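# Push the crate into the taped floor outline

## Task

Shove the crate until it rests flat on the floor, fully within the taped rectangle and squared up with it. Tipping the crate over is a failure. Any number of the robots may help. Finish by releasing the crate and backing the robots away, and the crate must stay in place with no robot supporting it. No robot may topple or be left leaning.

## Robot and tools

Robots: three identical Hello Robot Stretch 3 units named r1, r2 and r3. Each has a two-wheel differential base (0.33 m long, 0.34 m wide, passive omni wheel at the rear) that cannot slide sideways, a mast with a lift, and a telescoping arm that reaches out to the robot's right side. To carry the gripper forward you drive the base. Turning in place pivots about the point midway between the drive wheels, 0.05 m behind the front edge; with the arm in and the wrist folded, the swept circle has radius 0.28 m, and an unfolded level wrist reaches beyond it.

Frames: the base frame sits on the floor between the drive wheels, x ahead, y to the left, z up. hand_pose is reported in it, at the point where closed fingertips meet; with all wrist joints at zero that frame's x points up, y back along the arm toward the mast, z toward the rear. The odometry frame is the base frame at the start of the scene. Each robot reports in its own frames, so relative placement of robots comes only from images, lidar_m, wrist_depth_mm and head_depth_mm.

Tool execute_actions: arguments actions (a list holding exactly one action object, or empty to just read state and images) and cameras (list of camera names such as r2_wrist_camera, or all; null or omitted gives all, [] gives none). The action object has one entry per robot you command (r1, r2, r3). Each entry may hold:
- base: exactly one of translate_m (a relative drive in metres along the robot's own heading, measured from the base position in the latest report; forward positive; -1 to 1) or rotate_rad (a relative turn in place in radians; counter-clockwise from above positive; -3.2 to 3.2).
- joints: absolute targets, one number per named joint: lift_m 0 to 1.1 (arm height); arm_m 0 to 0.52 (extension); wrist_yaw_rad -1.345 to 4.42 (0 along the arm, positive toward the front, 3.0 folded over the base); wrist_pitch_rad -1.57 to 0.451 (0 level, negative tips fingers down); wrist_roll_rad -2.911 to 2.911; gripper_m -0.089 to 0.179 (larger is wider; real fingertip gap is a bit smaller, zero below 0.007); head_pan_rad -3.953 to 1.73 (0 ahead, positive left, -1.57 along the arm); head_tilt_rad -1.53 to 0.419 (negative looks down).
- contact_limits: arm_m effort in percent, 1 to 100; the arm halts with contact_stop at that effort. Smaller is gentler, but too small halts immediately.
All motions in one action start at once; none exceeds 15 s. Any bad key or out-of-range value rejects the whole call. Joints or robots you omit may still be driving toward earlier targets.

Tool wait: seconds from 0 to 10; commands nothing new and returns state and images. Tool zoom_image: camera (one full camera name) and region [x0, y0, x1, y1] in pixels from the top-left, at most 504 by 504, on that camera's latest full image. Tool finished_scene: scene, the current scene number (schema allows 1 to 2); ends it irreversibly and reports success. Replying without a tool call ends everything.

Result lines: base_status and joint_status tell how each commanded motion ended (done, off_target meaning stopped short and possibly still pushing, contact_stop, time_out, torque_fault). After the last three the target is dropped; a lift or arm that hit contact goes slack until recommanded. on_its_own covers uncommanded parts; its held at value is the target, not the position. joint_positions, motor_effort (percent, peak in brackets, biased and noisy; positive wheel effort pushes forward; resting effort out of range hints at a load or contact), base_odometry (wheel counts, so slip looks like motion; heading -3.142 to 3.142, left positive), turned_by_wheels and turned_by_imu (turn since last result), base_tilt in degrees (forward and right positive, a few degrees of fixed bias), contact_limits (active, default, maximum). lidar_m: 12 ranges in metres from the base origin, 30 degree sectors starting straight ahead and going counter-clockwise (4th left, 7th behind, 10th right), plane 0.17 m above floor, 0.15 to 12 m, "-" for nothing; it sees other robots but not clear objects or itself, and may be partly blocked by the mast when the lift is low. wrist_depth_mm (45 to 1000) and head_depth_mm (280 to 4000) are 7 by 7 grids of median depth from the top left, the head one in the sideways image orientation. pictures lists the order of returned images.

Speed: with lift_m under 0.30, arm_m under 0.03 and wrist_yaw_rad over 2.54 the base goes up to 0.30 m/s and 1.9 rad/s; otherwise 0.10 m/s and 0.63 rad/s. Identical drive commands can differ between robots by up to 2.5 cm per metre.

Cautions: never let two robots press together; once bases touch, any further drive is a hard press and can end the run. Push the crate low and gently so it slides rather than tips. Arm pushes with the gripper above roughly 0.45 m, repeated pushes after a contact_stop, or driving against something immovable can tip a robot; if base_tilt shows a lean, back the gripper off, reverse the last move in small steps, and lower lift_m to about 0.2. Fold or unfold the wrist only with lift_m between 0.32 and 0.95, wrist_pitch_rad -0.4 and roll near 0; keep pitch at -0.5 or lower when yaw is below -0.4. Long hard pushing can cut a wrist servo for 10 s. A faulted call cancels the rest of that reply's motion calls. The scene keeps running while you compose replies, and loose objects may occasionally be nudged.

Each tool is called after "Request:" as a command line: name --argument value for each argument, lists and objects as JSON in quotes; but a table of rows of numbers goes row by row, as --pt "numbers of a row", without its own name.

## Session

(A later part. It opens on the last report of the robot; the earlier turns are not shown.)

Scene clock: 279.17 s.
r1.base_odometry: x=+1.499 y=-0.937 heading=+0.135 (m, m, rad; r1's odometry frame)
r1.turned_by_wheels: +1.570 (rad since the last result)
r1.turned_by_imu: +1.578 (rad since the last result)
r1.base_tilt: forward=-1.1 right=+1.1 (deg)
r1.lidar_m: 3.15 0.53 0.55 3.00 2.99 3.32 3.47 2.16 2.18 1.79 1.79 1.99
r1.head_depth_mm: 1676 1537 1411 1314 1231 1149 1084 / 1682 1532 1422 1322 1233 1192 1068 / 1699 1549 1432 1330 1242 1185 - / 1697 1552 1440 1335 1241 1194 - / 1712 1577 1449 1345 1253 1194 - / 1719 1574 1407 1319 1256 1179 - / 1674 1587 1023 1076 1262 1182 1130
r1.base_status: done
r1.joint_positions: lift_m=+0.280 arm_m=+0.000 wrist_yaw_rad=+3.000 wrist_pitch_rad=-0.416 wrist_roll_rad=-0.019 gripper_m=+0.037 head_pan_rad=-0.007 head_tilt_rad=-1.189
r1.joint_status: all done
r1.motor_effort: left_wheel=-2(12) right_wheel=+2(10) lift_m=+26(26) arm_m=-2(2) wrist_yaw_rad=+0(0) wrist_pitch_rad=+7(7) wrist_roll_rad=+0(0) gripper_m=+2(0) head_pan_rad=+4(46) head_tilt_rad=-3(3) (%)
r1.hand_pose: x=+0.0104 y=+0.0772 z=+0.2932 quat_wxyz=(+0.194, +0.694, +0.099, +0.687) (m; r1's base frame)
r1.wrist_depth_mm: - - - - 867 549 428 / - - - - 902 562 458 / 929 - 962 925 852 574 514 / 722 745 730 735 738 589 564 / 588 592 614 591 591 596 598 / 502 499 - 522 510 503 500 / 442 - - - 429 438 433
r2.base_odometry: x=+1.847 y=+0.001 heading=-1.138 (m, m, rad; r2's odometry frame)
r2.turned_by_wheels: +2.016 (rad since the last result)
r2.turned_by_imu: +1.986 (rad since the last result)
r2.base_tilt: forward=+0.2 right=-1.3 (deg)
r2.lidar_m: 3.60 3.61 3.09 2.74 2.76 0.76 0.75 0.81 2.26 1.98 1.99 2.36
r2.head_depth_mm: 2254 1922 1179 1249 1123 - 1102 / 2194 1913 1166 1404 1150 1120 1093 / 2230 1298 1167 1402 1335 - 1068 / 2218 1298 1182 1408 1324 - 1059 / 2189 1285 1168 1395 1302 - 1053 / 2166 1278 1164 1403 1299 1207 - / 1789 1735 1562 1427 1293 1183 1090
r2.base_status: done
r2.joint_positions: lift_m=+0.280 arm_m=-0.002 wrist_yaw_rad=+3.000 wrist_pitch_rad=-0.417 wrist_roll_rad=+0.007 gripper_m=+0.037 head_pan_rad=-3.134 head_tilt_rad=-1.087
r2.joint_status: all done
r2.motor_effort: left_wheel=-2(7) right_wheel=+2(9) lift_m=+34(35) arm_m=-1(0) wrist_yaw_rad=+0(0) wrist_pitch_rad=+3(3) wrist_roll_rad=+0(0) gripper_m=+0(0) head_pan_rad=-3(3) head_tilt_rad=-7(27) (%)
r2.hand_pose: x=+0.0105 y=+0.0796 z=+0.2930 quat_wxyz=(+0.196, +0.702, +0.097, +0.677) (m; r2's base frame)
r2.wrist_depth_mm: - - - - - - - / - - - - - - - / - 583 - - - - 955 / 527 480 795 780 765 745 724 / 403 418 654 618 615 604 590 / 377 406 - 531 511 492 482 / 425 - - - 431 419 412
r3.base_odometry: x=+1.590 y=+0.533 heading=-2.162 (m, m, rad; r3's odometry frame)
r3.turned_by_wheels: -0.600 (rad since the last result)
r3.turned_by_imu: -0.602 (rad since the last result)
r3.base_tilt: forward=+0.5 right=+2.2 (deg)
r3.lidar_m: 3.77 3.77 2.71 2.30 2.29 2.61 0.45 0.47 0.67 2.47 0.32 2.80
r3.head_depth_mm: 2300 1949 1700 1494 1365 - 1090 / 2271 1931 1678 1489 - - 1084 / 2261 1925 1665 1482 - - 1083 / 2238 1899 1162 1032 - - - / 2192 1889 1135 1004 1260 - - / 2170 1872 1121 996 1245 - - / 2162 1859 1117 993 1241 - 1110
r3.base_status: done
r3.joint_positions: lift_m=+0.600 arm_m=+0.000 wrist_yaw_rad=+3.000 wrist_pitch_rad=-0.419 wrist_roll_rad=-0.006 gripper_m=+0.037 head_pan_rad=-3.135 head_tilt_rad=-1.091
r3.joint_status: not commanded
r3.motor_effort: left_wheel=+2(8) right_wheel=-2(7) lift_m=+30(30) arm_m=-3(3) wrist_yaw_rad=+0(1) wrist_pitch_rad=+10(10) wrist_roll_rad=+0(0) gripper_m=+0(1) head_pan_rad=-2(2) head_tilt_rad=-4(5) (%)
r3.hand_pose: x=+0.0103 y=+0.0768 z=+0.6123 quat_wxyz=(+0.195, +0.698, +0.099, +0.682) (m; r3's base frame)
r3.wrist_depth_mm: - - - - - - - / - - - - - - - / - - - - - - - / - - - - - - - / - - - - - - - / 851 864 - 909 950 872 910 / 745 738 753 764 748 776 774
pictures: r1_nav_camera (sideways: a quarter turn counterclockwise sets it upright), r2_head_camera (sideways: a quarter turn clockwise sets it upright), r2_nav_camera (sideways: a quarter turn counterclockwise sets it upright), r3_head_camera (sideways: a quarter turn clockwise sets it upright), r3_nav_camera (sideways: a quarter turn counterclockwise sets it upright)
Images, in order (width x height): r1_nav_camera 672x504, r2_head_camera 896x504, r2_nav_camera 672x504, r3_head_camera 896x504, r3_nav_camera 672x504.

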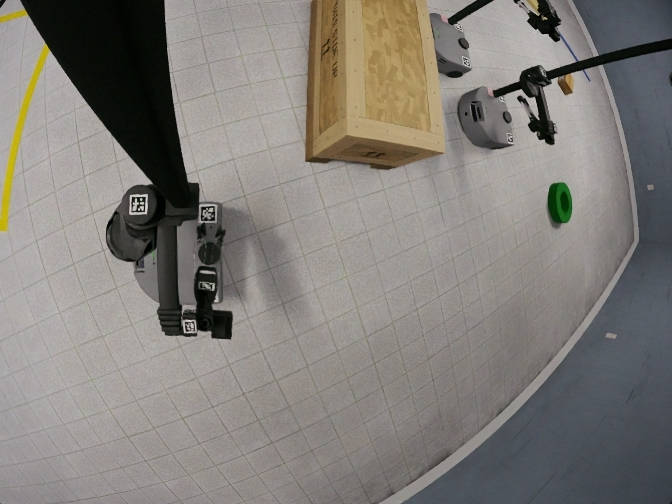

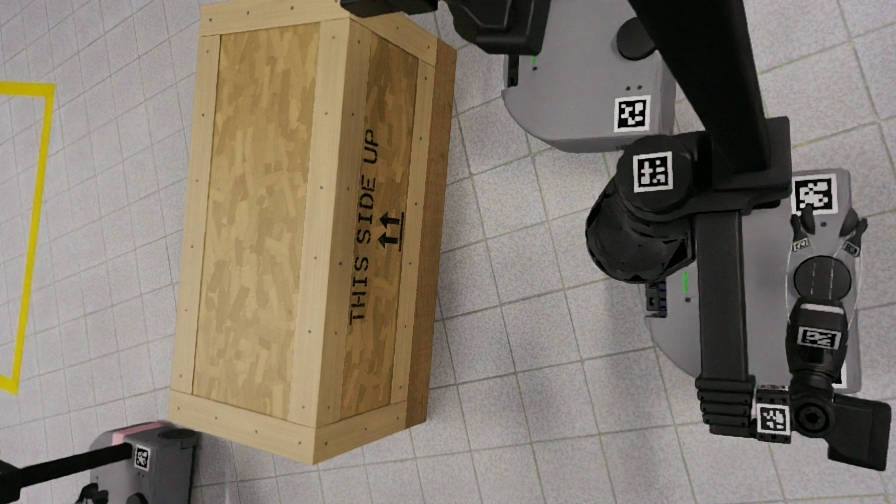

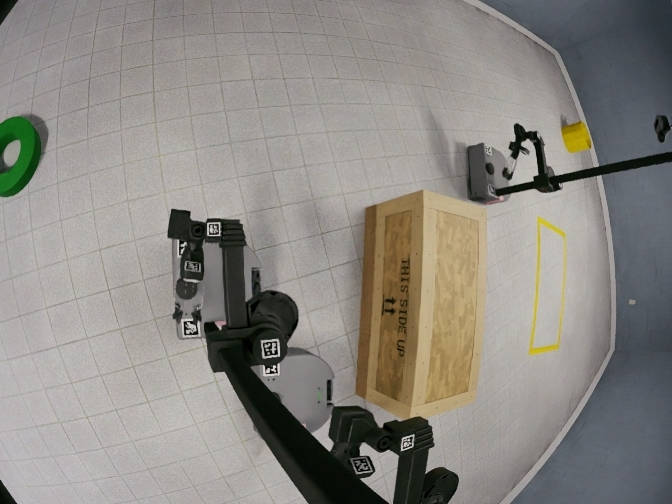

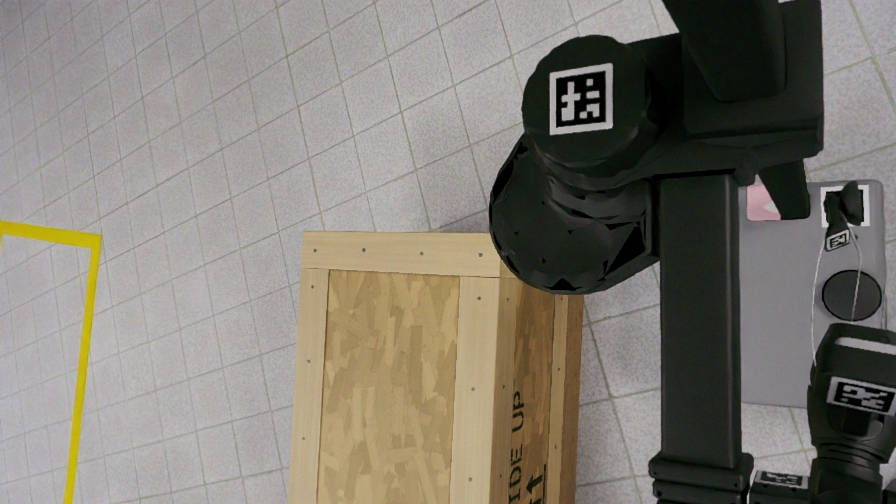

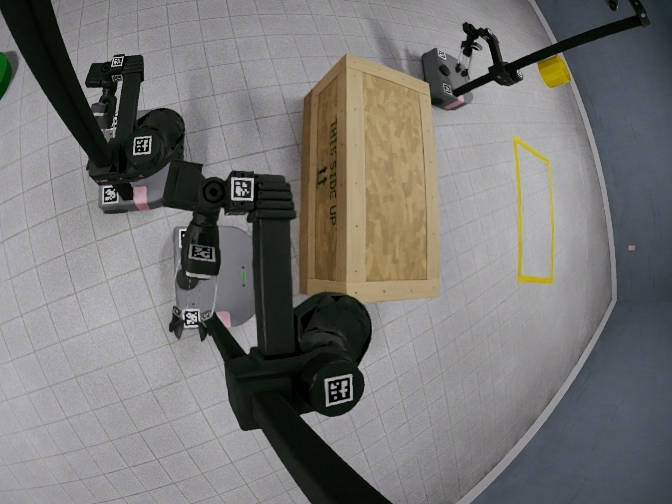

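Request:
execute_actions --actions '[{"r3":{"base":{"rotate_rad":-0.15}},"r1":{"base":{"translate_m":0.6}},"r2":{"base":{"rotate_rad":-0.08}}}]' --cameras '[]'

Request:
execute_actions --actions '[{"r3":{"base":{"translate_m":-0.15}},"r1":{"base":{"translate_m":0.95}},"r2":{"base":{"translate_m":-0.15},"joints":{"lift_m":0.45}}}]' --cameras '[]'

Request:
execute_actions --actions '[{"r3":{"base":{"rotate_rad":0.13}},"r1":{"base":{"rotate_rad":1.57}},"r2":{"base":{"translate_m":-0.12}}}]' --cameras '["r1_nav_camera","r1_head_camera","r2_head_camera","r3_head_camera"]'

Scene clock: 288.97 s.
r1.base_odometry: x=+2.093 y=-0.856 heading=+0.135 (m, m, rad; r1's odometry frame)
r1.turned_by_wheels: +0.000 (rad since the last result)
r1.turned_by_imu: +0.005 (rad since the last result)
r1.base_tilt: forward=-1.0 right=+1.1 (deg)
r1.lidar_m: 2.81 1.18 0.38 0.36 0.38 3.58 4.02 2.71 1.93 1.59 1.59 1.76
r1.head_depth_mm: 1672 1529 1417 1317 1230 1151 1081 / 1679 1546 1432 1327 1232 1187 1070 / 1687 1555 1425 1330 1239 1191 - / 1698 1565 1437 1335 1244 1190 - / 1696 1574 1447 1340 1251 1193 - / 1700 1575 1460 1351 1256 1178 - / 1730 1579 1449 1354 1257 937 904
r1.base_status: done
r1.joint_positions: lift_m=+0.280 arm_m=+0.000 wrist_yaw_rad=+3.000 wrist_pitch_rad=-0.416 wrist_roll_rad=-0.019 gripper_m=+0.037 head_pan_rad=-0.007 head_tilt_rad=-1.189
r1.joint_status: not commanded
r1.motor_effort: left_wheel=-3(9) right_wheel=+2(8) lift_m=+26(26) arm_m=-1(2) wrist_yaw_rad=+1(1) wrist_pitch_rad=+7(8) wrist_roll_rad=+1(0) gripper_m=+1(0) head_pan_rad=+4(4) head_tilt_rad=-4(4) (%)
r1.hand_pose: x=+0.0104 y=+0.0772 z=+0.2932 quat_wxyz=(+0.194, +0.694, +0.099, +0.687) (m; r1's base frame)
r1.wrist_depth_mm: - - 355 374 388 - - / - - 394 407 425 - 856 / 937 - 430 449 844 882 835 / 726 676 467 488 673 739 739 / 587 577 616 591 578 592 598 / 504 496 - 519 518 513 503 / 435 - - - 428 433 435
r2.base_odometry: x=+1.847 y=+0.001 heading=-1.218 (m, m, rad; r2's odometry frame)
r2.turned_by_wheels: -0.080 (rad since the last result)
r2.turned_by_imu: -0.077 (rad since the last result)
r2.base_tilt: forward=+0.2 right=-1.3 (deg)
r2.lidar_m: 3.60 3.59 3.26 2.74 0.46 0.77 0.75 0.79 2.36 1.99 1.98 2.25
r2.head_depth_mm: 2245 1926 1173 584 1161 - 1098 / 2234 1313 1189 1408 1147 1207 1093 / 2238 1308 1182 1423 1319 - 1069 / 2187 1295 1176 1408 1328 - 1057 / 2210 1289 1172 1404 1306 - 1059 / 2185 1287 1168 1397 1295 1211 - / 2158 1818 1152 1421 1284 1182 1089
r2.base_status: done
r2.joint_positions: lift_m=+0.280 arm_m=-0.002 wrist_yaw_rad=+3.000 wrist_pitch_rad=-0.417 wrist_roll_rad=+0.007 gripper_m=+0.037 head_pan_rad=-3.134 head_tilt_rad=-1.087
r2.joint_status: not commanded
r2.motor_effort: left_wheel=+1(6) right_wheel=-2(5) lift_m=+34(34) arm_m=+0(0) wrist_yaw_rad=+0(0) wrist_pitch_rad=+4(3) wrist_roll_rad=+0(0) gripper_m=+0(0) head_pan_rad=-4(3) head_tilt_rad=-6(6) (%)
r2.hand_pose: x=+0.0105 y=+0.0796 z=+0.2930 quat_wxyz=(+0.196, +0.702, +0.097, +0.677) (m; r2's base frame)
r2.wrist_depth_mm: - - - - - - - / - - - - - - - / - 566 - - - - 982 / 518 492 806 774 786 745 720 / 402 454 651 626 616 591 584 / 359 475 - 523 518 493 481 / 391 - - - 430 419 409
r3.base_odometry: x=+1.590 y=+0.533 heading=-2.312 (m, m, rad; r3's odometry frame)
r3.turned_by_wheels: -0.150 (rad since the last result)
r3.turned_by_imu: -0.149 (rad since the last result)
r3.base_tilt: forward=+0.5 right=+2.2 (deg)
r3.lidar_m: 3.81 3.76 3.02 2.30 2.31 2.44 0.45 0.46 0.58 2.51 0.34 0.33
r3.head_depth_mm: 2296 1968 1691 1491 1371 - 1092 / 2304 1924 1683 1482 - - 1088 / 2240 1921 1666 1490 - - 1083 / 2250 1906 1657 1467 - - - / 2192 1871 1137 1005 1252 - - / 2184 1867 1127 996 1207 - - / 2151 1847 1119 996 1153 - 1106
r3.base_status: done
r3.joint_positions: lift_m=+0.600 arm_m=+0.000 wrist_yaw_rad=+3.000 wrist_pitch_rad=-0.419 wrist_roll_rad=-0.006 gripper_m=+0.037 head_pan_rad=-3.135 head_tilt_rad=-1.091
r3.joint_status: not commanded
r3.motor_effort: left_wheel=+2(7) right_wheel=-2(6) lift_m=+30(30) arm_m=-3(4) wrist_yaw_rad=-1(0) wrist_pitch_rad=+10(10) wrist_roll_rad=+0(0) gripper_m=+0(0) head_pan_rad=-2(2) head_tilt_rad=-4(4) (%)
r3.hand_pose: x=+0.0103 y=+0.0768 z=+0.6123 quat_wxyz=(+0.195, +0.698, +0.099, +0.682) (m; r3's base frame)
r3.wrist_depth_mm: - - - - - - - / - - - - - - - / - - - - - - - / - - - - - - - / - - - - - - - / 868 862 - 902 919 892 902 / 730 729 749 731 756 778 781
pictures: none
No camera images: the call's "cameras" was empty. Leave "cameras" out to get every camera's image.

Scene clock: 293.90 s.
r1.base_odometry: x=+3.035 y=-0.728 heading=+0.135 (m, m, rad; r1's odometry frame)
r1.turned_by_wheels: +0.000 (rad since the last result)
r1.turned_by_imu: +0.007 (rad since the last result)
r1.base_tilt: forward=-1.0 right=+1.1 (deg)
r1.lidar_m: 2.27 3.90 4.25 0.74 0.91 0.85 3.65 2.94 1.54 1.28 1.27 1.42
r1.head_depth_mm: 1670 1532 1421 1314 1233 1149 1081 / 1679 1545 1428 1321 1232 1185 1070 / 1696 1550 1426 1334 1246 1191 - / 1702 1565 1430 1331 1243 1194 - / 1714 1574 1409 1342 1247 1189 - / 1720 1579 1410 1349 1252 1177 - / 1732 1592 1447 1351 1264 1183 1132
r1.base_status: done
r1.joint_positions: lift_m=+0.280 arm_m=+0.000 wrist_yaw_rad=+3.000 wrist_pitch_rad=-0.416 wrist_roll_rad=-0.019 gripper_m=+0.037 head_pan_rad=-0.007 head_tilt_rad=-1.189
r1.joint_status: not commanded
r1.motor_effort: left_wheel=-3(9) right_wheel=+3(6) lift_m=+26(26) arm_m=-2(2) wrist_yaw_rad=+0(0) wrist_pitch_rad=+8(8) wrist_roll_rad=+0(0) gripper_m=+1(0) head_pan_rad=+4(4) head_tilt_rad=-3(3) (%)
r1.hand_pose: x=+0.0104 y=+0.0772 z=+0.2932 quat_wxyz=(+0.194, +0.694, +0.099, +0.687) (m; r1's base frame)
r1.wrist_depth_mm: - - - - - - - / 993 - - - - - - / 916 - 807 967 933 941 967 / 732 687 721 730 724 726 744 / 593 594 615 585 589 612 591 / 504 496 - 523 526 501 497 / 443 - - - 425 434 432
r2.base_odometry: x=+1.795 y=+0.142 heading=-1.218 (m, m, rad; r2's odometry frame)
r2.turned_by_wheels: +0.000 (rad since the last result)
r2.turned_by_imu: +0.001 (rad since the last result)
r2.base_tilt: forward=+0.2 right=-1.3 (deg)
r2.lidar_m: 3.74 3.73 3.20 2.72 0.48 0.62 0.60 0.63 2.40 0.61 2.03 2.30
r2.head_depth_mm: 2243 1922 1149 602 1160 - 1097 / 2229 1919 1139 1204 1170 - 1088 / 2220 1881 1140 1199 1359 - 1069 / 2204 1896 1135 1201 1358 - - / 2202 1866 1129 1198 1304 - 1056 / 2167 1856 1124 1199 1294 1214 1051 / 2145 1858 1117 1193 1290 1197 -
r2.base_status: done
r2.joint_positions: lift_m=+0.450 arm_m=-0.002 wrist_yaw_rad=+3.000 wrist_pitch_rad=-0.417 wrist_roll_rad=+0.007 gripper_m=+0.037 head_pan_rad=-3.134 head_tilt_rad=-1.087
r2.joint_status: all done
r2.motor_effort: left_wheel=+1(6) right_wheel=-2(7) lift_m=+42(47) arm_m=+0(0) wrist_yaw_rad=-1(0) wrist_pitch_rad=+3(3) wrist_roll_rad=+0(0) gripper_m=+1(0) head_pan_rad=-4(4) head_tilt_rad=-6(6) (%)
r2.hand_pose: x=+0.0105 y=+0.0796 z=+0.4627 quat_wxyz=(+0.196, +0.702, +0.097, +0.677) (m; r2's base frame)
r2.wrist_depth_mm: - - - - - - - / - - - - - - - / - 572 - - - - - / - - - - - - - / 946 656 958 865 888 847 841 / 566 561 - 708 718 690 683 / 466 491 - 615 602 592 587
r3.base_odometry: x=+1.691 y=+0.644 heading=-2.311 (m, m, rad; r3's odometry frame)
r3.turned_by_wheels: +0.000 (rad since the last result)
r3.turned_by_imu: +0.001 (rad since the last result)
r3.base_tilt: forward=+0.5 right=+2.1 (deg)
r3.lidar_m: 3.91 3.91 2.93 2.26 2.24 2.36 0.30 0.31 0.39 0.84 0.34 0.34
r3.head_depth_mm: 2299 1955 1696 1499 1361 - 1089 / 2288 1926 1690 1484 - - 1091 / 2238 1913 1674 1489 - - 1079 / 2209 1896 1645 1469 - - - / 2186 1866 1644 1008 933 - - / 2192 1862 1636 999 916 - - / 2175 1848 1612 994 913 - 1098
r3.base_status: done
r3.joint_positions: lift_m=+0.600 arm_m=+0.000 wrist_yaw_rad=+3.000 wrist_pitch_rad=-0.419 wrist_roll_rad=-0.006 gripper_m=+0.037 head_pan_rad=-3.135 head_tilt_rad=-1.091
r3.joint_status: not commanded
r3.motor_effort: left_wheel=+2(7) right_wheel=-2(6) lift_m=+30(30) arm_m=-4(3) wrist_yaw_rad=+0(0) wrist_pitch_rad=+10(10) wrist_roll_rad=+0(0) gripper_m=+1(1) head_pan_rad=-2(2) head_tilt_rad=-5(4) (%)
r3.hand_pose: x=+0.0103 y=+0.0768 z=+0.6123 quat_wxyz=(+0.195, +0.698, +0.099, +0.682) (m; r3's base frame)
r3.wrist_depth_mm: - - - - - - - / - - - - - - - / - - - - - - - / - - - - - - - / - - - - - - - / 866 862 - 876 924 886 905 / 753 738 752 739 764 795 773
pictures: none
No camera images: the call's "cameras" was empty. Leave "cameras" out to get every camera's image.

Scene clock: 296.07 s.
r1.base_odometry: x=+3.035 y=-0.728 heading=+1.705 (m, m, rad; r1's odometry frame)
r1.turned_by_wheels: +1.570 (rad since the last result)
r1.turned_by_imu: +1.578 (rad since the last result)
r1.base_tilt: forward=-1.1 right=+1.1 (deg)
r1.lidar_m: 3.52 0.77 0.85 3.67 3.00 1.55 1.28 1.27 1.41 2.23 3.90 4.29
r1.head_depth_mm: 1675 1527 1408 1317 1227 1150 1084 / 1680 1535 1424 1323 1237 1185 1067 / 1693 1550 1432 1327 1240 1193 - / 1701 1554 1447 1335 1246 1194 - / 1701 1562 1423 1339 1251 1192 - / 1723 1503 1270 1334 1259 1178 - / 990 840 1295 1353 1268 1181 1133
r1.base_status: done
r1.joint_positions: lift_m=+0.280 arm_m=+0.000 wrist_yaw_rad=+3.000 wrist_pitch_rad=-0.416 wrist_roll_rad=-0.019 gripper_m=+0.037 head_pan_rad=-0.007 head_tilt_rad=-1.189
r1.joint_status: not commanded
r1.motor_effort: left_wheel=-2(12) right_wheel=+2(11) lift_m=+26(26) arm_m=-2(1) wrist_yaw_rad=+0(0) wrist_pitch_rad=+7(7) wrist_roll_rad=+0(1) gripper_m=+1(0) head_pan_rad=+4(4) head_tilt_rad=-4(4) (%)
r1.hand_pose: x=+0.0104 y=+0.0772 z=+0.2932 quat_wxyz=(+0.194, +0.694, +0.099, +0.687) (m; r1's base frame)
r1.wrist_depth_mm: - - - - 822 795 836 / - - - - 915 871 950 / 921 - 932 936 884 964 653 / 712 710 716 740 734 741 623 / 585 583 601 591 587 590 576 / 492 493 - 528 513 508 498 / 441 - - - 431 432 429
r2.base_odometry: x=+1.754 y=+0.254 heading=-1.218 (m, m, rad; r2's odometry frame)
r2.turned_by_wheels: +0.000 (rad since the last result)
r2.turned_by_imu: +0.000 (rad since the last result)
r2.base_tilt: forward=+0.2 right=-1.3 (deg)
r2.lidar_m: 3.85 3.85 3.17 2.68 0.43 0.50 0.48 0.51 2.45 0.81 0.76 2.35
r2.head_depth_mm: 2235 1909 1150 1055 1141 - 1100 / 2245 1918 1146 1046 1205 - 1090 / 2211 1903 1140 1042 1290 - 1071 / 2196 1898 1132 1039 1226 - - / 2178 1872 1129 1034 1284 - 1055 / 2182 1855 1122 1030 1281 1214 1058 / 2150 1843 1116 1027 1277 1194 -
r2.base_status: done
r2.joint_positions: lift_m=+0.450 arm_m=-0.002 wrist_yaw_rad=+3.000 wrist_pitch_rad=-0.417 wrist_roll_rad=+0.007 gripper_m=+0.037 head_pan_rad=-3.134 head_tilt_rad=-1.087
r2.joint_status: not commanded
r2.motor_effort: left_wheel=+2(4) right_wheel=-2(6) lift_m=+41(42) arm_m=+0(0) wrist_yaw_rad=+0(1) wrist_pitch_rad=+3(4) wrist_roll_rad=+0(0) gripper_m=+1(0) head_pan_rad=-3(4) head_tilt_rad=-6(6) (%)
r2.hand_pose: x=+0.0105 y=+0.0796 z=+0.4627 quat_wxyz=(+0.196, +0.702, +0.097, +0.677) (m; r2's base frame)
r2.wrist_depth_mm: - - - - - - - / - - - - - - - / - - - - - - - / - - - - - - - / 596 669 890 868 871 839 834 / 531 542 - 705 741 683 680 / 502 471 - 615 610 591 588
r3.base_odometry: x=+1.691 y=+0.644 heading=-2.182 (m, m, rad; r3's odometry frame)
r3.turned_by_wheels: +0.130 (rad since the last result)
r3.turned_by_imu: +0.131 (rad since the last result)
r3.base_tilt: forward=+0.5 right=+2.2 (deg)
r3.lidar_m: 3.92 3.89 2.62 2.24 2.23 2.51 0.30 0.31 0.44 1.26 0.29 2.84
r3.head_depth_mm: 2296 1966 1699 1505 1363 - 1088 / 2278 1926 1688 1485 - - 1083 / 2251 1926 1668 1482 - - 1083 / 2233 1891 1655 1044 - - - / 2223 1861 1644 1003 933 - - / 2179 1877 1633 1005 926 - - / 2152 1855 1625 992 926 - 1105
r3.base_status: done
r3.joint_positions: lift_m=+0.600 arm_m=+0.000 wrist_yaw_rad=+3.000 wrist_pitch_rad=-0.419 wrist_roll_rad=-0.006 gripper_m=+0.037 head_pan_rad=-3.135 head_tilt_rad=-1.091
r3.joint_status: not commanded
r3.motor_effort: left_wheel=-3(7) right_wheel=+4(8) lift_m=+30(30) arm_m=-3(4) wrist_yaw_rad=-1(1) wrist_pitch_rad=+10(10) wrist_roll_rad=+0(0) gripper_m=+0(0) head_pan_rad=-1(2) head_tilt_rad=-5(5) (%)
r3.hand_pose: x=+0.0103 y=+0.0768 z=+0.6123 quat_wxyz=(+0.195, +0.698, +0.099, +0.682) (m; r3's base frame)
r3.wrist_depth_mm: - - - - - - - / - - - - - - - / - - - - - - - / - - - - - - - / - - - - - - - / 846 874 - 871 927 888 867 / 748 760 780 757 743 784 761
pictures: r1_head_camera (sideways: a quarter turn clockwise sets it upright), r1_nav_camera (sideways: a quarter turn counterclockwise sets it upright), r2_head_camera (sideways: a quarter turn clockwise sets it upright), r3_head_camera (sideways: a quarter turn clockwise sets it upright)
Images, in order (width x height): r1_head_camera 896x504, r1_nav_camera 672x504, r2_head_camera 896x504, r3_head_camera 896x504.

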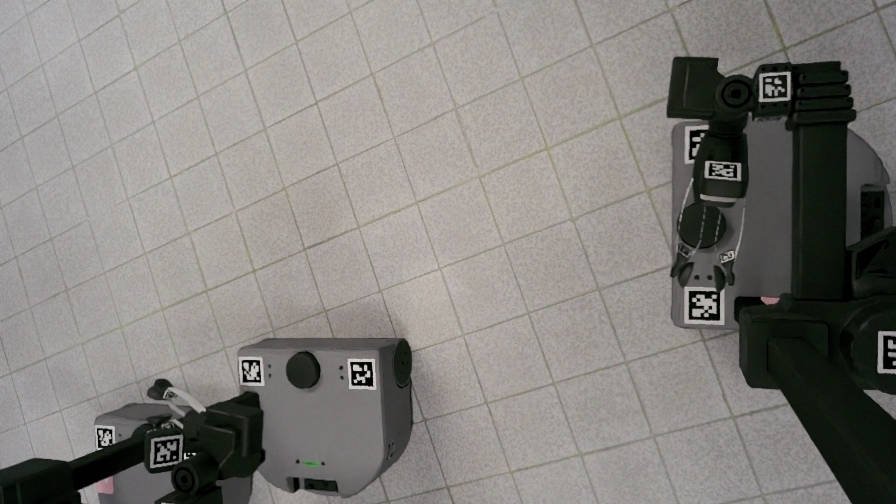

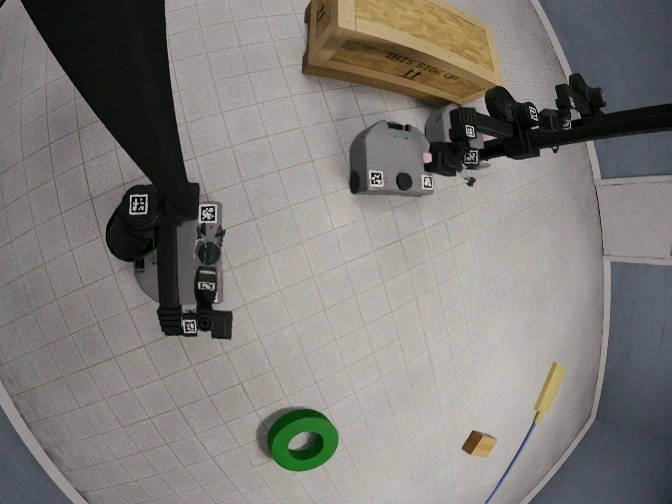

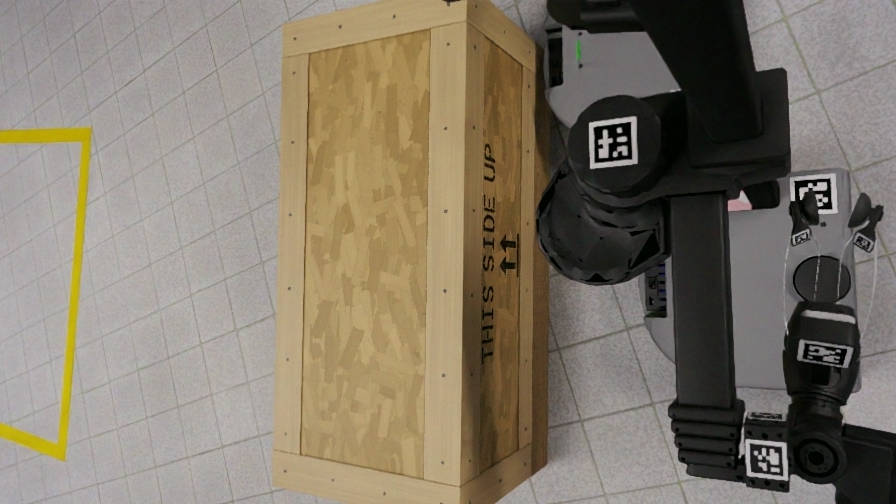

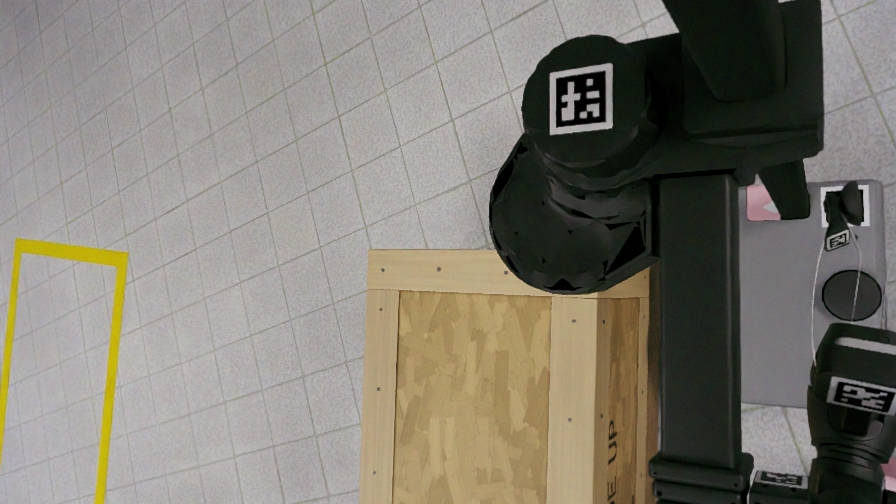

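Request:
execute_actions --actions '[{"r1":{"base":{"translate_m":0.33},"joints":{"head_pan_rad":-3.14}},"r2":{"base":{"translate_m":-0.18}}}]' --cameras '[]'

Request:
execute_actions --actions '[{"r1":{"base":{"rotate_rad":-1.6}}}]' --cameras '["r1_nav_camera","r1_head_camera","r2_nav_camera","r3_nav_camera"]'

Scene clock: 301.33 s.
r1.base_odometry: x=+2.990 y=-0.401 heading=+1.705 (m, m, rad; r1's odometry frame)
r1.turned_by_wheels: +0.000 (rad since the last result)
r1.turned_by_imu: +0.003 (rad since the last result)
r1.base_tilt: forward=-1.1 right=+1.2 (deg)
r1.lidar_m: 3.20 0.61 0.59 0.77 3.73 1.93 1.59 1.58 1.75 2.79 3.78 3.93
r1.head_depth_mm: 1667 1530 1418 1314 1244 1146 1085 / 1683 1537 1422 1323 - 1134 1088 / 1673 1547 1427 1332 - 1140 1100 / 1660 1563 1438 1337 - 1140 1099 / 1654 1567 1444 1339 1274 - 1098 / 1604 1574 1450 1348 1261 1181 1107 / 1568 1582 1463 1358 1263 1187 1108
r1.base_status: done
r1.joint_positions: lift_m=+0.280 arm_m=+0.000 wrist_yaw_rad=+3.000 wrist_pitch_rad=-0.416 wrist_roll_rad=-0.019 gripper_m=+0.037 head_pan_rad=-3.133 head_tilt_rad=-1.189
r1.joint_status: all done
r1.motor_effort: left_wheel=-3(10) right_wheel=+2(7) lift_m=+26(26) arm_m=-2(2) wrist_yaw_rad=+1(0) wrist_pitch_rad=+8(8) wrist_roll_rad=-1(0) gripper_m=+0(1) head_pan_rad=-4(46) head_tilt_rad=-3(3) (%)
r1.hand_pose: x=+0.0104 y=+0.0772 z=+0.2932 quat_wxyz=(+0.194, +0.694, +0.099, +0.687) (m; r1's base frame)
r1.wrist_depth_mm: - - - 742 789 791 826 / - - - 809 819 830 760 / 963 - 928 867 667 584 647 / 725 734 715 727 630 609 673 / 598 580 617 584 589 594 594 / 502 493 - 521 516 506 498 / 440 - - - 429 434 426
r2.base_odometry: x=+1.692 y=+0.423 heading=-1.218 (m, m, rad; r2's odometry frame)
r2.turned_by_wheels: +0.000 (rad since the last result)
r2.turned_by_imu: +0.001 (rad since the last result)
r2.base_tilt: forward=+0.3 right=-1.3 (deg)
r2.lidar_m: 3.95 4.03 3.10 0.39 0.42 0.31 0.31 0.32 0.45 2.12 0.56 0.59
r2.head_depth_mm: 2230 1913 1673 1020 956 - 985 / 2217 1907 1665 1013 938 - 1031 / 2212 1888 1642 1009 931 - 1072 / 2190 1890 1641 1004 940 - - / 2211 1876 1638 999 939 - 1056 / 2193 1859 1624 991 933 1215 1054 / 2150 1836 1609 994 931 1195 -
r2.base_status: done
r2.joint_positions: lift_m=+0.450 arm_m=-0.002 wrist_yaw_rad=+3.000 wrist_pitch_rad=-0.417 wrist_roll_rad=+0.007 gripper_m=+0.037 head_pan_rad=-3.134 head_tilt_rad=-1.087
r2.joint_status: not commanded
r2.motor_effort: left_wheel=+1(2) right_wheel=-2(5) lift_m=+42(41) arm_m=+0(0) wrist_yaw_rad=+0(1) wrist_pitch_rad=+4(3) wrist_roll_rad=+0(0) gripper_m=+0(0) head_pan_rad=-4(4) head_tilt_rad=-7(6) (%)
r2.hand_pose: x=+0.0105 y=+0.0796 z=+0.4627 quat_wxyz=(+0.196, +0.702, +0.097, +0.677) (m; r2's base frame)
r2.wrist_depth_mm: - - - - - - - / - - - - - - - / - - - - - - - / 414 521 - - - - - / 378 518 668 702 884 814 830 / 379 534 - 535 736 690 684 / 365 519 - 521 607 589 588
r3.base_odometry: x=+1.691 y=+0.644 heading=-2.182 (m, m, rad; r3's odometry frame)
r3.turned_by_wheels: +0.000 (rad since the last result)
r3.turned_by_imu: +0.001 (rad since the last result)
r3.base_tilt: forward=+0.5 right=+2.2 (deg)
r3.lidar_m: 3.93 3.90 2.63 2.23 2.23 2.51 0.30 0.31 0.28 0.28 0.93 2.84
r3.head_depth_mm: 2304 1944 1697 1508 1362 - 1089 / 2295 1928 1680 1498 - - 1081 / 2263 1906 1690 1477 - - 1089 / 2231 1884 1661 1042 - - - / 2212 1890 1650 1014 931 - - / 2162 1855 1626 998 926 - - / 2175 1855 1629 992 916 - 1042
r3.base_status: not commanded
r3.joint_positions: lift_m=+0.600 arm_m=+0.000 wrist_yaw_rad=+3.000 wrist_pitch_rad=-0.419 wrist_roll_rad=-0.006 gripper_m=+0.037 head_pan_rad=-3.135 head_tilt_rad=-1.091
r3.joint_status: not commanded
r3.motor_effort: left_wheel=-3(3) right_wheel=+3(3) lift_m=+30(30) arm_m=-3(3) wrist_yaw_rad=+0(1) wrist_pitch_rad=+10(10) wrist_roll_rad=+0(0) gripper_m=+1(0) head_pan_rad=-2(1) head_tilt_rad=-4(5) (%)
r3.hand_pose: x=+0.0103 y=+0.0768 z=+0.6123 quat_wxyz=(+0.195, +0.698, +0.099, +0.682) (m; r3's base frame)
r3.wrist_depth_mm: - - - - - - - / - - - - - - - / - - - - - - - / - - - - - - - / - - - - - - - / 867 888 - 897 913 889 902 / 754 759 780 756 735 772 771
pictures: none
No camera images: the call's "cameras" was empty. Leave "cameras" out to get every camera's image.

Scene clock: 303.67 s.
r1.base_odometry: x=+2.990 y=-0.401 heading=+0.105 (m, m, rad; r1's odometry frame)
r1.turned_by_wheels: -1.600 (rad since the last result)
r1.turned_by_imu: -1.608 (rad since the last result)
r1.base_tilt: forward=-1.1 right=+1.1 (deg)
r1.lidar_m: 2.72 3.78 3.96 3.20 0.75 0.59 0.77 3.74 1.96 1.59 1.58 1.74
r1.head_depth_mm: 1158 1072 1197 1190 1249 1145 1081 / 1167 1098 1266 1281 - 1139 1085 / 1167 1101 1384 1330 - 1140 1092 / 1693 1549 1434 1334 - 1142 1096 / 1724 1557 1443 1333 1268 - 1107 / 1729 1577 1463 1349 1260 1177 1108 / 1731 1594 1462 1357 1261 1179 1113
r1.base_status: done
r1.joint_positions: lift_m=+0.280 arm_m=+0.000 wrist_yaw_rad=+3.000 wrist_pitch_rad=-0.416 wrist_roll_rad=-0.019 gripper_m=+0.037 head_pan_rad=-3.134 head_tilt_rad=-1.189
r1.joint_status: not commanded
r1.motor_effort: left_wheel=+2(14) right_wheel=-2(6) lift_m=+26(26) arm_m=-1(1) wrist_yaw_rad=+0(0) wrist_pitch_rad=+8(7) wrist_roll_rad=+0(0) gripper_m=+1(0) head_pan_rad=-4(4) head_tilt_rad=-3(4) (%)
r1.hand_pose: x=+0.0104 y=+0.0773 z=+0.2932 quat_wxyz=(+0.194, +0.694, +0.099, +0.687) (m; r1's base frame)
r1.wrist_depth_mm: - - - - - - - / 810 - - - - - - / 691 - 952 945 966 925 961 / 632 722 742 724 732 732 746 / 570 585 610 593 598 589 597 / 499 504 - 529 519 499 502 / 434 - - - 421 433 432
r2.base_odometry: x=+1.692 y=+0.423 heading=-1.218 (m, m, rad; r2's odometry frame)
r2.turned_by_wheels: +0.000 (rad since the last result)
r2.turned_by_imu: +0.001 (rad since the last result)
r2.base_tilt: forward=+0.2 right=-1.3 (deg)
r2.lidar_m: 3.97 4.02 3.08 0.39 0.42 0.31 0.31 0.32 0.45 2.12 0.60 0.46
r2.head_depth_mm: 2246 1912 1671 1019 956 - 983 / 2236 1893 1666 1017 938 - 1030 / 2220 1895 1664 1012 933 - 1068 / 2191 1876 1648 1006 946 - - / 2187 1872 1637 1001 939 - 1055 / 2167 1855 1630 998 940 1209 1052 / 2146 1854 1624 990 934 1196 -
r2.base_status: not commanded
r2.joint_positions: lift_m=+0.450 arm_m=-0.002 wrist_yaw_rad=+3.000 wrist_pitch_rad=-0.417 wrist_roll_rad=+0.007 gripper_m=+0.037 head_pan_rad=-3.134 head_tilt_rad=-1.087
r2.joint_status: not commanded
r2.motor_effort: left_wheel=+2(1) right_wheel=-2(2) lift_m=+41(41) arm_m=-1(1) wrist_yaw_rad=+0(0) wrist_pitch_rad=+3(4) wrist_roll_rad=+0(0) gripper_m=+0(0) head_pan_rad=-4(4) head_tilt_rad=-7(6) (%)
r2.hand_pose: x=+0.0105 y=+0.0796 z=+0.4627 quat_wxyz=(+0.196, +0.702, +0.097, +0.677) (m; r2's base frame)
r2.wrist_depth_mm: - - - - - - - / - - - - - - - / - - - - - - - / 411 523 - - - - - / 381 525 668 702 892 840 823 / 371 533 - 541 730 694 687 / 367 512 - 521 608 595 579
r3.base_odometry: x=+1.691 y=+0.644 heading=-2.182 (m, m, rad; r3's odometry frame)
r3.turned_by_wheels: +0.000 (rad since the last result)
r3.turned_by_imu: +0.001 (rad since the last result)
r3.base_tilt: forward=+0.5 right=+2.2 (deg)
r3.lidar_m: 3.93 3.91 2.63 2.23 2.23 2.51 0.30 0.31 0.28 0.28 0.79 2.84
r3.head_depth_mm: 2338 1951 1692 1500 1370 - 1101 / 2273 1930 1678 1487 - - 1081 / 2249 1939 1661 1484 - - 1087 / 2232 1894 1649 1044 - - - / 2195 1888 1646 1009 927 - - / 2172 1859 1622 1001 925 - - / 2163 1845 1623 998 919 - 1038
r3.base_status: not commanded
r3.joint_positions: lift_m=+0.600 arm_m=+0.000 wrist_yaw_rad=+3.000 wrist_pitch_rad=-0.419 wrist_roll_rad=-0.006 gripper_m=+0.037 head_pan_rad=-3.135 head_tilt_rad=-1.091
r3.joint_status: not commanded
r3.motor_effort: left_wheel=-3(3) right_wheel=+4(3) lift_m=+30(30) arm_m=-3(3) wrist_yaw_rad=+0(0) wrist_pitch_rad=+10(10) wrist_roll_rad=+0(0) gripper_m=+0(0) head_pan_rad=-1(2) head_tilt_rad=-5(4) (%)
r3.hand_pose: x=+0.0103 y=+0.0768 z=+0.6123 quat_wxyz=(+0.195, +0.698, +0.099, +0.682) (m; r3's base frame)
r3.wrist_depth_mm: - - - - - - - / - - - - - - - / - - - - - - - / - - - - - - - / - - - - - - - / 869 870 - 898 913 893 922 / 741 747 764 751 753 763 769
pictures: r1_head_camera (sideways: a quarter turn clockwise sets it upright), r1_nav_camera (sideways: a quarter turn counterclockwise sets it upright), r2_nav_camera (sideways: a quarter turn counterclockwise sets it upright), r3_nav_camera (sideways: a quarter turn counterclockwise sets it upright)
Images, in order (width x height): r1_head_camera 896x504, r1_nav_camera 672x504, r2_nav_camera 672x504, r3_nav_camera 672x504.

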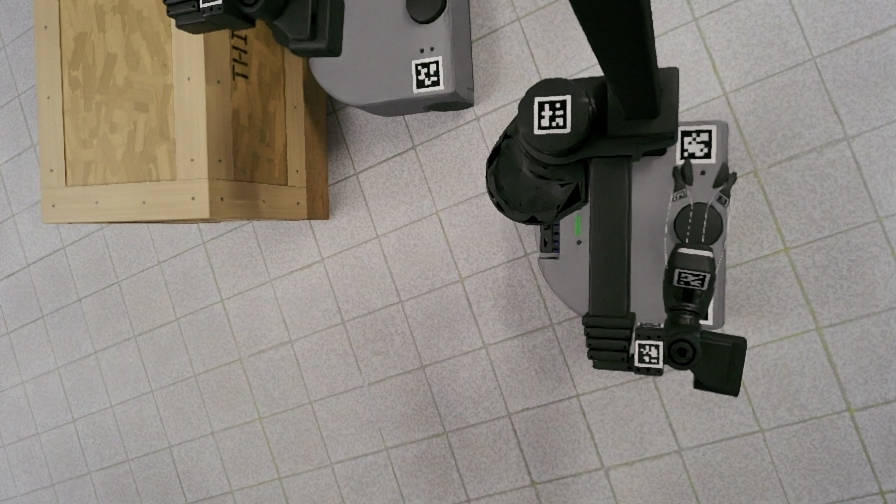

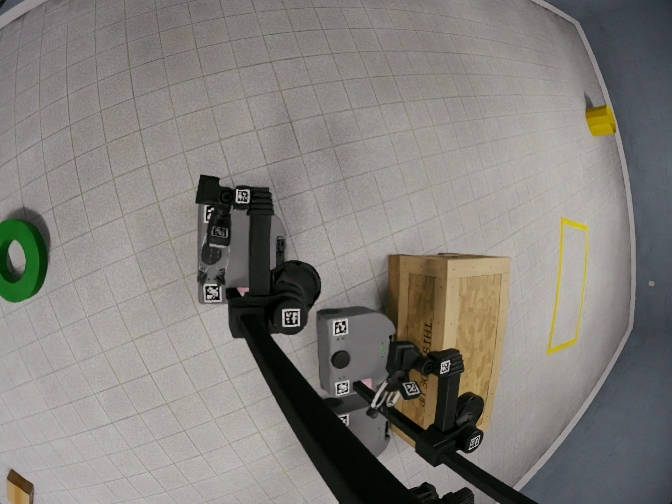

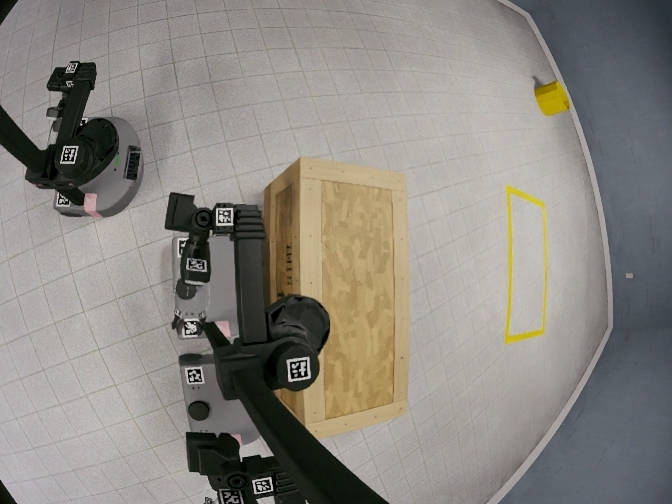

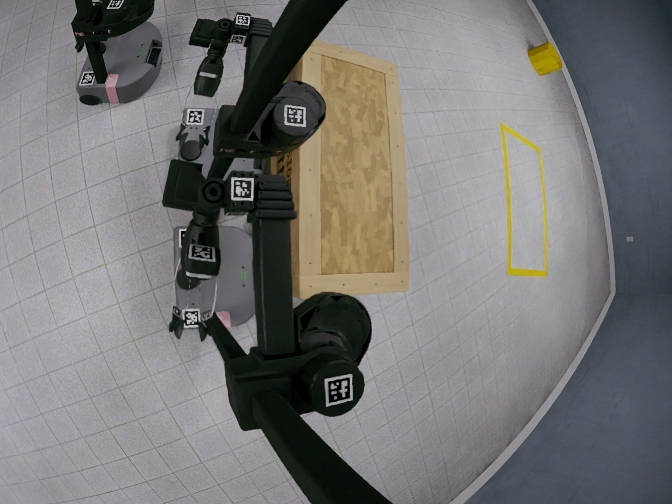

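Request:
execute_actions --actions '[{"r1":{"base":{"rotate_rad":-0.05}},"r2":{"joints":{"lift_m":0.53}},"r3":{"joints":{"lift_m":0.74}}}]' --cameras '[]'

Request:
execute_actions --actions '[{"r1":{"base":{"translate_m":-0.33},"joints":{"lift_m":0.31}}}]' --cameras '["r1_nav_camera","r1_head_camera","r2_nav_camera","r2_head_camera"]'

Scene clock: 309.23 s.
r1.base_odometry: x=+2.990 y=-0.401 heading=+0.055 (m, m, rad; r1's odometry frame)
r1.turned_by_wheels: -0.050 (rad since the last result)
r1.turned_by_imu: -0.050 (rad since the last result)
r1.base_tilt: forward=-1.1 right=+1.1 (deg)
r1.lidar_m: 2.55 3.78 4.08 3.22 3.21 0.59 0.77 3.73 2.03 1.60 1.58 1.70
r1.head_depth_mm: 1155 685 1214 1191 1243 1148 1080 / 1165 1093 1240 1283 - 1140 1092 / 1171 1101 1383 1337 - 1138 1095 / 1660 1519 1415 1335 - 1140 1101 / 1722 1562 1447 1344 1271 - 1103 / 1733 1584 1456 1346 1252 1181 1104 / 1734 1586 1469 1356 1266 1183 1110
r1.base_status: done
r1.joint_positions: lift_m=+0.280 arm_m=+0.000 wrist_yaw_rad=+3.000 wrist_pitch_rad=-0.416 wrist_roll_rad=-0.019 gripper_m=+0.037 head_pan_rad=-3.134 head_tilt_rad=-1.189
r1.joint_status: not commanded
r1.motor_effort: left_wheel=+3(12) right_wheel=-1(6) lift_m=+26(26) arm_m=-1(1) wrist_yaw_rad=+1(1) wrist_pitch_rad=+8(7) wrist_roll_rad=-1(0) gripper_m=+0(0) head_pan_rad=-3(4) head_tilt_rad=-3(4) (%)
r1.hand_pose: x=+0.0104 y=+0.0773 z=+0.2932 quat_wxyz=(+0.194, +0.694, +0.099, +0.687) (m; r1's base frame)
r1.wrist_depth_mm: - - - - - - - / 799 - - - - - - / 703 - 934 924 921 973 973 / 699 728 727 731 721 741 730 / 579 577 626 595 600 593 591 / 492 492 - 524 511 501 509 / 435 - - - 421 431 430
r2.base_odometry: x=+1.692 y=+0.423 heading=-1.218 (m, m, rad; r2's odometry frame)
r2.turned_by_wheels: +0.000 (rad since the last result)
r2.turned_by_imu: +0.001 (rad since the last result)
r2.base_tilt: forward=+0.2 right=-1.3 (deg)
r2.lidar_m: 3.97 4.02 3.09 0.39 0.42 0.31 0.31 0.32 0.45 2.11 0.59 0.47
r2.head_depth_mm: 2252 1911 1663 1022 958 - 980 / 2218 1936 1653 1016 - - 1030 / 2213 1899 1658 1009 - - 1079 / 2196 1889 1648 1008 - - 1054 / 2175 1885 1643 1002 941 - 1051 / 2152 1849 1627 995 934 1150 1057 / 2159 1853 1609 990 928 - -
r2.base_status: not commanded
r2.joint_positions: lift_m=+0.530 arm_m=-0.002 wrist_yaw_rad=+3.000 wrist_pitch_rad=-0.417 wrist_roll_rad=+0.007 gripper_m=+0.037 head_pan_rad=-3.134 head_tilt_rad=-1.087
r2.joint_status: all done
r2.motor_effort: left_wheel=+1(1) right_wheel=-2(2) lift_m=+43(45) arm_m=+0(0) wrist_yaw_rad=-1(0) wrist_pitch_rad=+4(3) wrist_roll_rad=+0(0) gripper_m=+1(0) head_pan_rad=-4(4) head_tilt_rad=-7(7) (%)
r2.hand_pose: x=+0.0105 y=+0.0796 z=+0.5427 quat_wxyz=(+0.196, +0.702, +0.097, +0.677) (m; r2's base frame)
r2.wrist_depth_mm: - - - - - - - / - - - - - - - / - - - - - - - / - 584 - - - - - / 426 524 767 963 - 969 941 / 372 540 - 647 818 801 776 / 367 534 - 550 680 673 682
r3.base_odometry: x=+1.691 y=+0.644 heading=-2.182 (m, m, rad; r3's odometry frame)
r3.turned_by_wheels: +0.000 (rad since the last result)
r3.turned_by_imu: +0.001 (rad since the last result)
r3.base_tilt: forward=+0.5 right=+2.2 (deg)
r3.lidar_m: 3.90 3.91 2.63 2.24 2.23 2.52 0.30 0.31 0.28 0.28 0.79 2.84
r3.head_depth_mm: 2310 1923 1697 - - - 1091 / 2267 1935 1683 - - - 1089 / 2248 1922 1672 - - - 1083 / 2200 1883 1646 - - - - / 2206 1876 1639 1007 918 - - / 2198 1870 1629 999 912 - - / 2179 1842 1629 992 904 1012 979
r3.base_status: not commanded
r3.joint_positions: lift_m=+0.740 arm_m=+0.000 wrist_yaw_rad=+3.000 wrist_pitch_rad=-0.419 wrist_roll_rad=-0.006 gripper_m=+0.037 head_pan_rad=-3.135 head_tilt_rad=-1.091
r3.joint_status: all done
r3.motor_effort: left_wheel=-3(3) right_wheel=+4(4) lift_m=+30(31) arm_m=-3(4) wrist_yaw_rad=+0(0) wrist_pitch_rad=+10(10) wrist_roll_rad=+0(0) gripper_m=+0(0) head_pan_rad=-2(0) head_tilt_rad=-5(4) (%)
r3.hand_pose: x=+0.0103 y=+0.0768 z=+0.7523 quat_wxyz=(+0.195, +0.698, +0.099, +0.682) (m; r3's base frame)
r3.wrist_depth_mm: - - - - - - - / - - - - - - - / - - - - - - - / - - - - - - - / - - - - - - - / - - - - - - - / 874 887 884 892 876 941 884
pictures: none
No camera images: the call's "cameras" was empty. Leave "cameras" out to get every camera's image.

Scene clock: 313.57 s.
r1.base_odometry: x=+2.661 y=-0.419 heading=+0.055 (m, m, rad; r1's odometry frame)
r1.turned_by_wheels: +0.000 (rad since the last result)
r1.turned_by_imu: -0.002 (rad since the last result)
r1.base_tilt: forward=-1.0 right=+1.1 (deg)
r1.lidar_m: 2.75 4.08 3.95 0.80 0.40 0.47 0.44 3.43 2.21 1.74 1.71 1.85
r1.head_depth_mm: 1677 1058 980 1126 1081 1144 1083 / 1688 1068 982 1156 - 1139 1086 / 1695 1070 993 1142 - 1140 1091 / 1700 1543 1397 1312 - 1145 1096 / 1713 1570 1450 1338 1275 1144 1100 / 1727 1578 1455 1350 1264 1181 1106 / 1731 1585 1467 1358 1256 1175 1112
r1.base_status: done
r1.joint_positions: lift_m=+0.310 arm_m=+0.000 wrist_yaw_rad=+3.000 wrist_pitch_rad=-0.416 wrist_roll_rad=-0.019 gripper_m=+0.037 head_pan_rad=-3.134 head_tilt_rad=-1.189
r1.joint_status: all done
r1.motor_effort: left_wheel=+2(9) right_wheel=-1(8) lift_m=+31(32) arm_m=-1(1) wrist_yaw_rad=+0(0) wrist_pitch_rad=+7(7) wrist_roll_rad=+0(0) gripper_m=+0(1) head_pan_rad=-4(4) head_tilt_rad=-4(4) (%)
r1.hand_pose: x=+0.0104 y=+0.0773 z=+0.3230 quat_wxyz=(+0.194, +0.694, +0.099, +0.687) (m; r1's base frame)
r1.wrist_depth_mm: - - - - - - - / 734 - - - - - - / 701 - 955 - - - - / 497 503 753 809 788 790 792 / 404 409 652 630 629 647 639 / 344 350 - 537 545 539 543 / 354 - - - 453 462 472
r2.base_odometry: x=+1.692 y=+0.423 heading=-1.218 (m, m, rad; r2's odometry frame)
r2.turned_by_wheels: +0.000 (rad since the last result)
r2.turned_by_imu: +0.001 (rad since the last result)
r2.base_tilt: forward=+0.2 right=-1.3 (deg)
r2.lidar_m: 3.97 4.01 3.10 0.39 0.42 0.32 0.31 0.32 0.45 0.24 0.25 2.39
r2.head_depth_mm: 2232 1901 1671 1019 957 - 977 / 2237 1889 1653 1012 - - 1030 / 2215 1906 1648 1009 - - 1079 / 2201 1895 1638 1003 - - 1052 / 2192 1886 1635 1007 941 - 1051 / 2184 1850 1621 994 934 1147 1049 / 2151 1859 1605 986 932 - -
r2.base_status: not commanded
r2.joint_positions: lift_m=+0.530 arm_m=-0.002 wrist_yaw_rad=+3.000 wrist_pitch_rad=-0.417 wrist_roll_rad=+0.007 gripper_m=+0.037 head_pan_rad=-3.134 head_tilt_rad=-1.087
r2.joint_status: not commanded
r2.motor_effort: left_wheel=+1(1) right_wheel=-2(2) lift_m=+43(42) arm_m=-1(0) wrist_yaw_rad=+0(0) wrist_pitch_rad=+4(3) wrist_roll_rad=+0(0) gripper_m=+0(0) head_pan_rad=-4(4) head_tilt_rad=-6(7) (%)
r2.hand_pose: x=+0.0105 y=+0.0796 z=+0.5427 quat_wxyz=(+0.196, +0.702, +0.097, +0.677) (m; r2's base frame)
r2.wrist_depth_mm: - - - - - - - / - - - - - - - / - - - - - - - / - 566 - - - - - / 429 535 768 927 - 956 944 / 379 553 - 639 842 807 768 / 370 526 - 548 699 668 658
r3.base_odometry: x=+1.691 y=+0.644 heading=-2.182 (m, m, rad; r3's odometry frame)
r3.turned_by_wheels: +0.000 (rad since the last result)
r3.turned_by_imu: +0.001 (rad since the last result)
r3.base_tilt: forward=+0.5 right=+2.2 (deg)
r3.lidar_m: 3.92 3.91 2.63 2.23 2.23 2.51 0.30 0.31 0.28 0.28 2.53 2.83
r3.head_depth_mm: 2308 1947 1695 - - - 1091 / 2265 1943 1683 - - - 1089 / 2281 1914 1668 - - - 1082 / 2240 1901 1650 - - - - / 2219 1885 1641 1010 917 - - / 2199 1883 1634 1001 911 - - / 2157 1849 1620 995 904 1013 977
r3.base_status: not commanded
r3.joint_positions: lift_m=+0.740 arm_m=+0.000 wrist_yaw_rad=+3.000 wrist_pitch_rad=-0.419 wrist_roll_rad=-0.006 gripper_m=+0.037 head_pan_rad=-3.135 head_tilt_rad=-1.091
r3.joint_status: not commanded
r3.motor_effort: left_wheel=-3(3) right_wheel=+4(3) lift_m=+30(30) arm_m=-3(3) wrist_yaw_rad=-1(0) wrist_pitch_rad=+10(10) wrist_roll_rad=+0(0) gripper_m=+0(2) head_pan_rad=-1(1) head_tilt_rad=-4(4) (%)
r3.hand_pose: x=+0.0103 y=+0.0768 z=+0.7523 quat_wxyz=(+0.195, +0.698, +0.099, +0.682) (m; r3's base frame)
r3.wrist_depth_mm: - - - - - - - / - - - - - - - / - - - - - - - / - - - - - - - / - - - - - - - / - - - - - - - / 889 898 901 918 878 919 937
pictures: r1_head_camera (sideways: a quarter turn clockwise sets it upright), r1_nav_camera (sideways: a quarter turn counterclockwise sets it upright), r2_head_camera (sideways: a quarter turn clockwise sets it upright), r2_nav_camera (sideways: a quarter turn counterclockwise sets it upright)
Images, in order (width x height): r1_head_camera 896x504, r1_nav_camera 672x504, r2_head_camera 896x504, r2_nav_camera 672x504.

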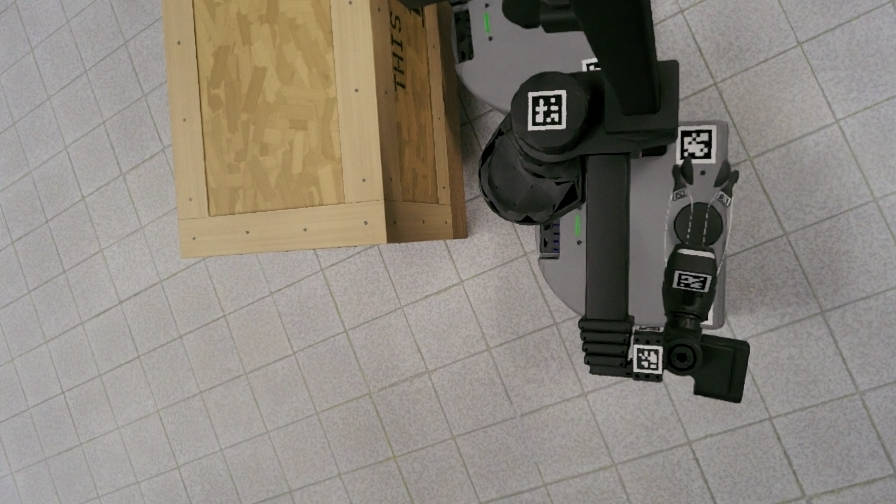

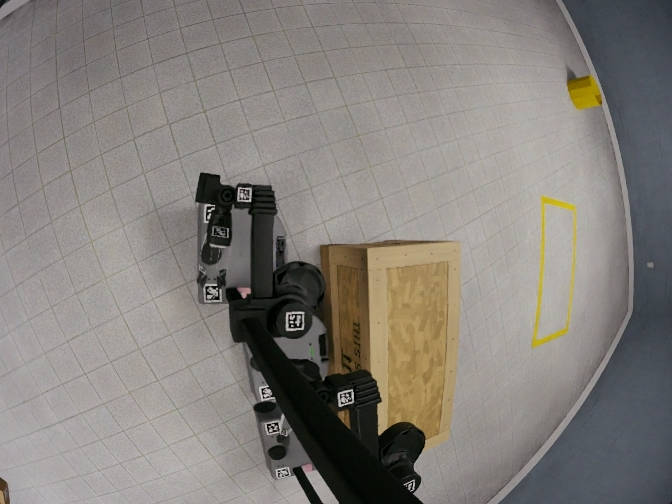

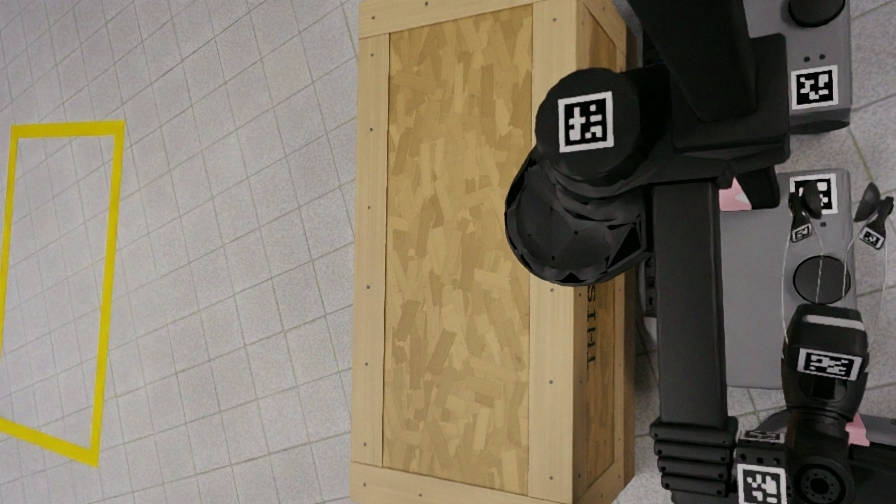

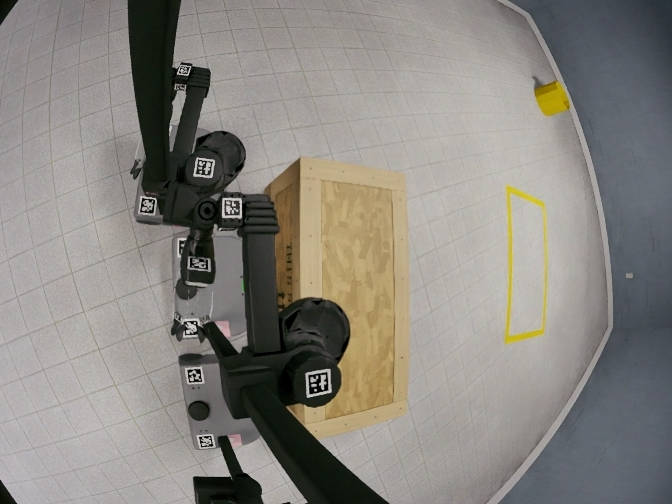

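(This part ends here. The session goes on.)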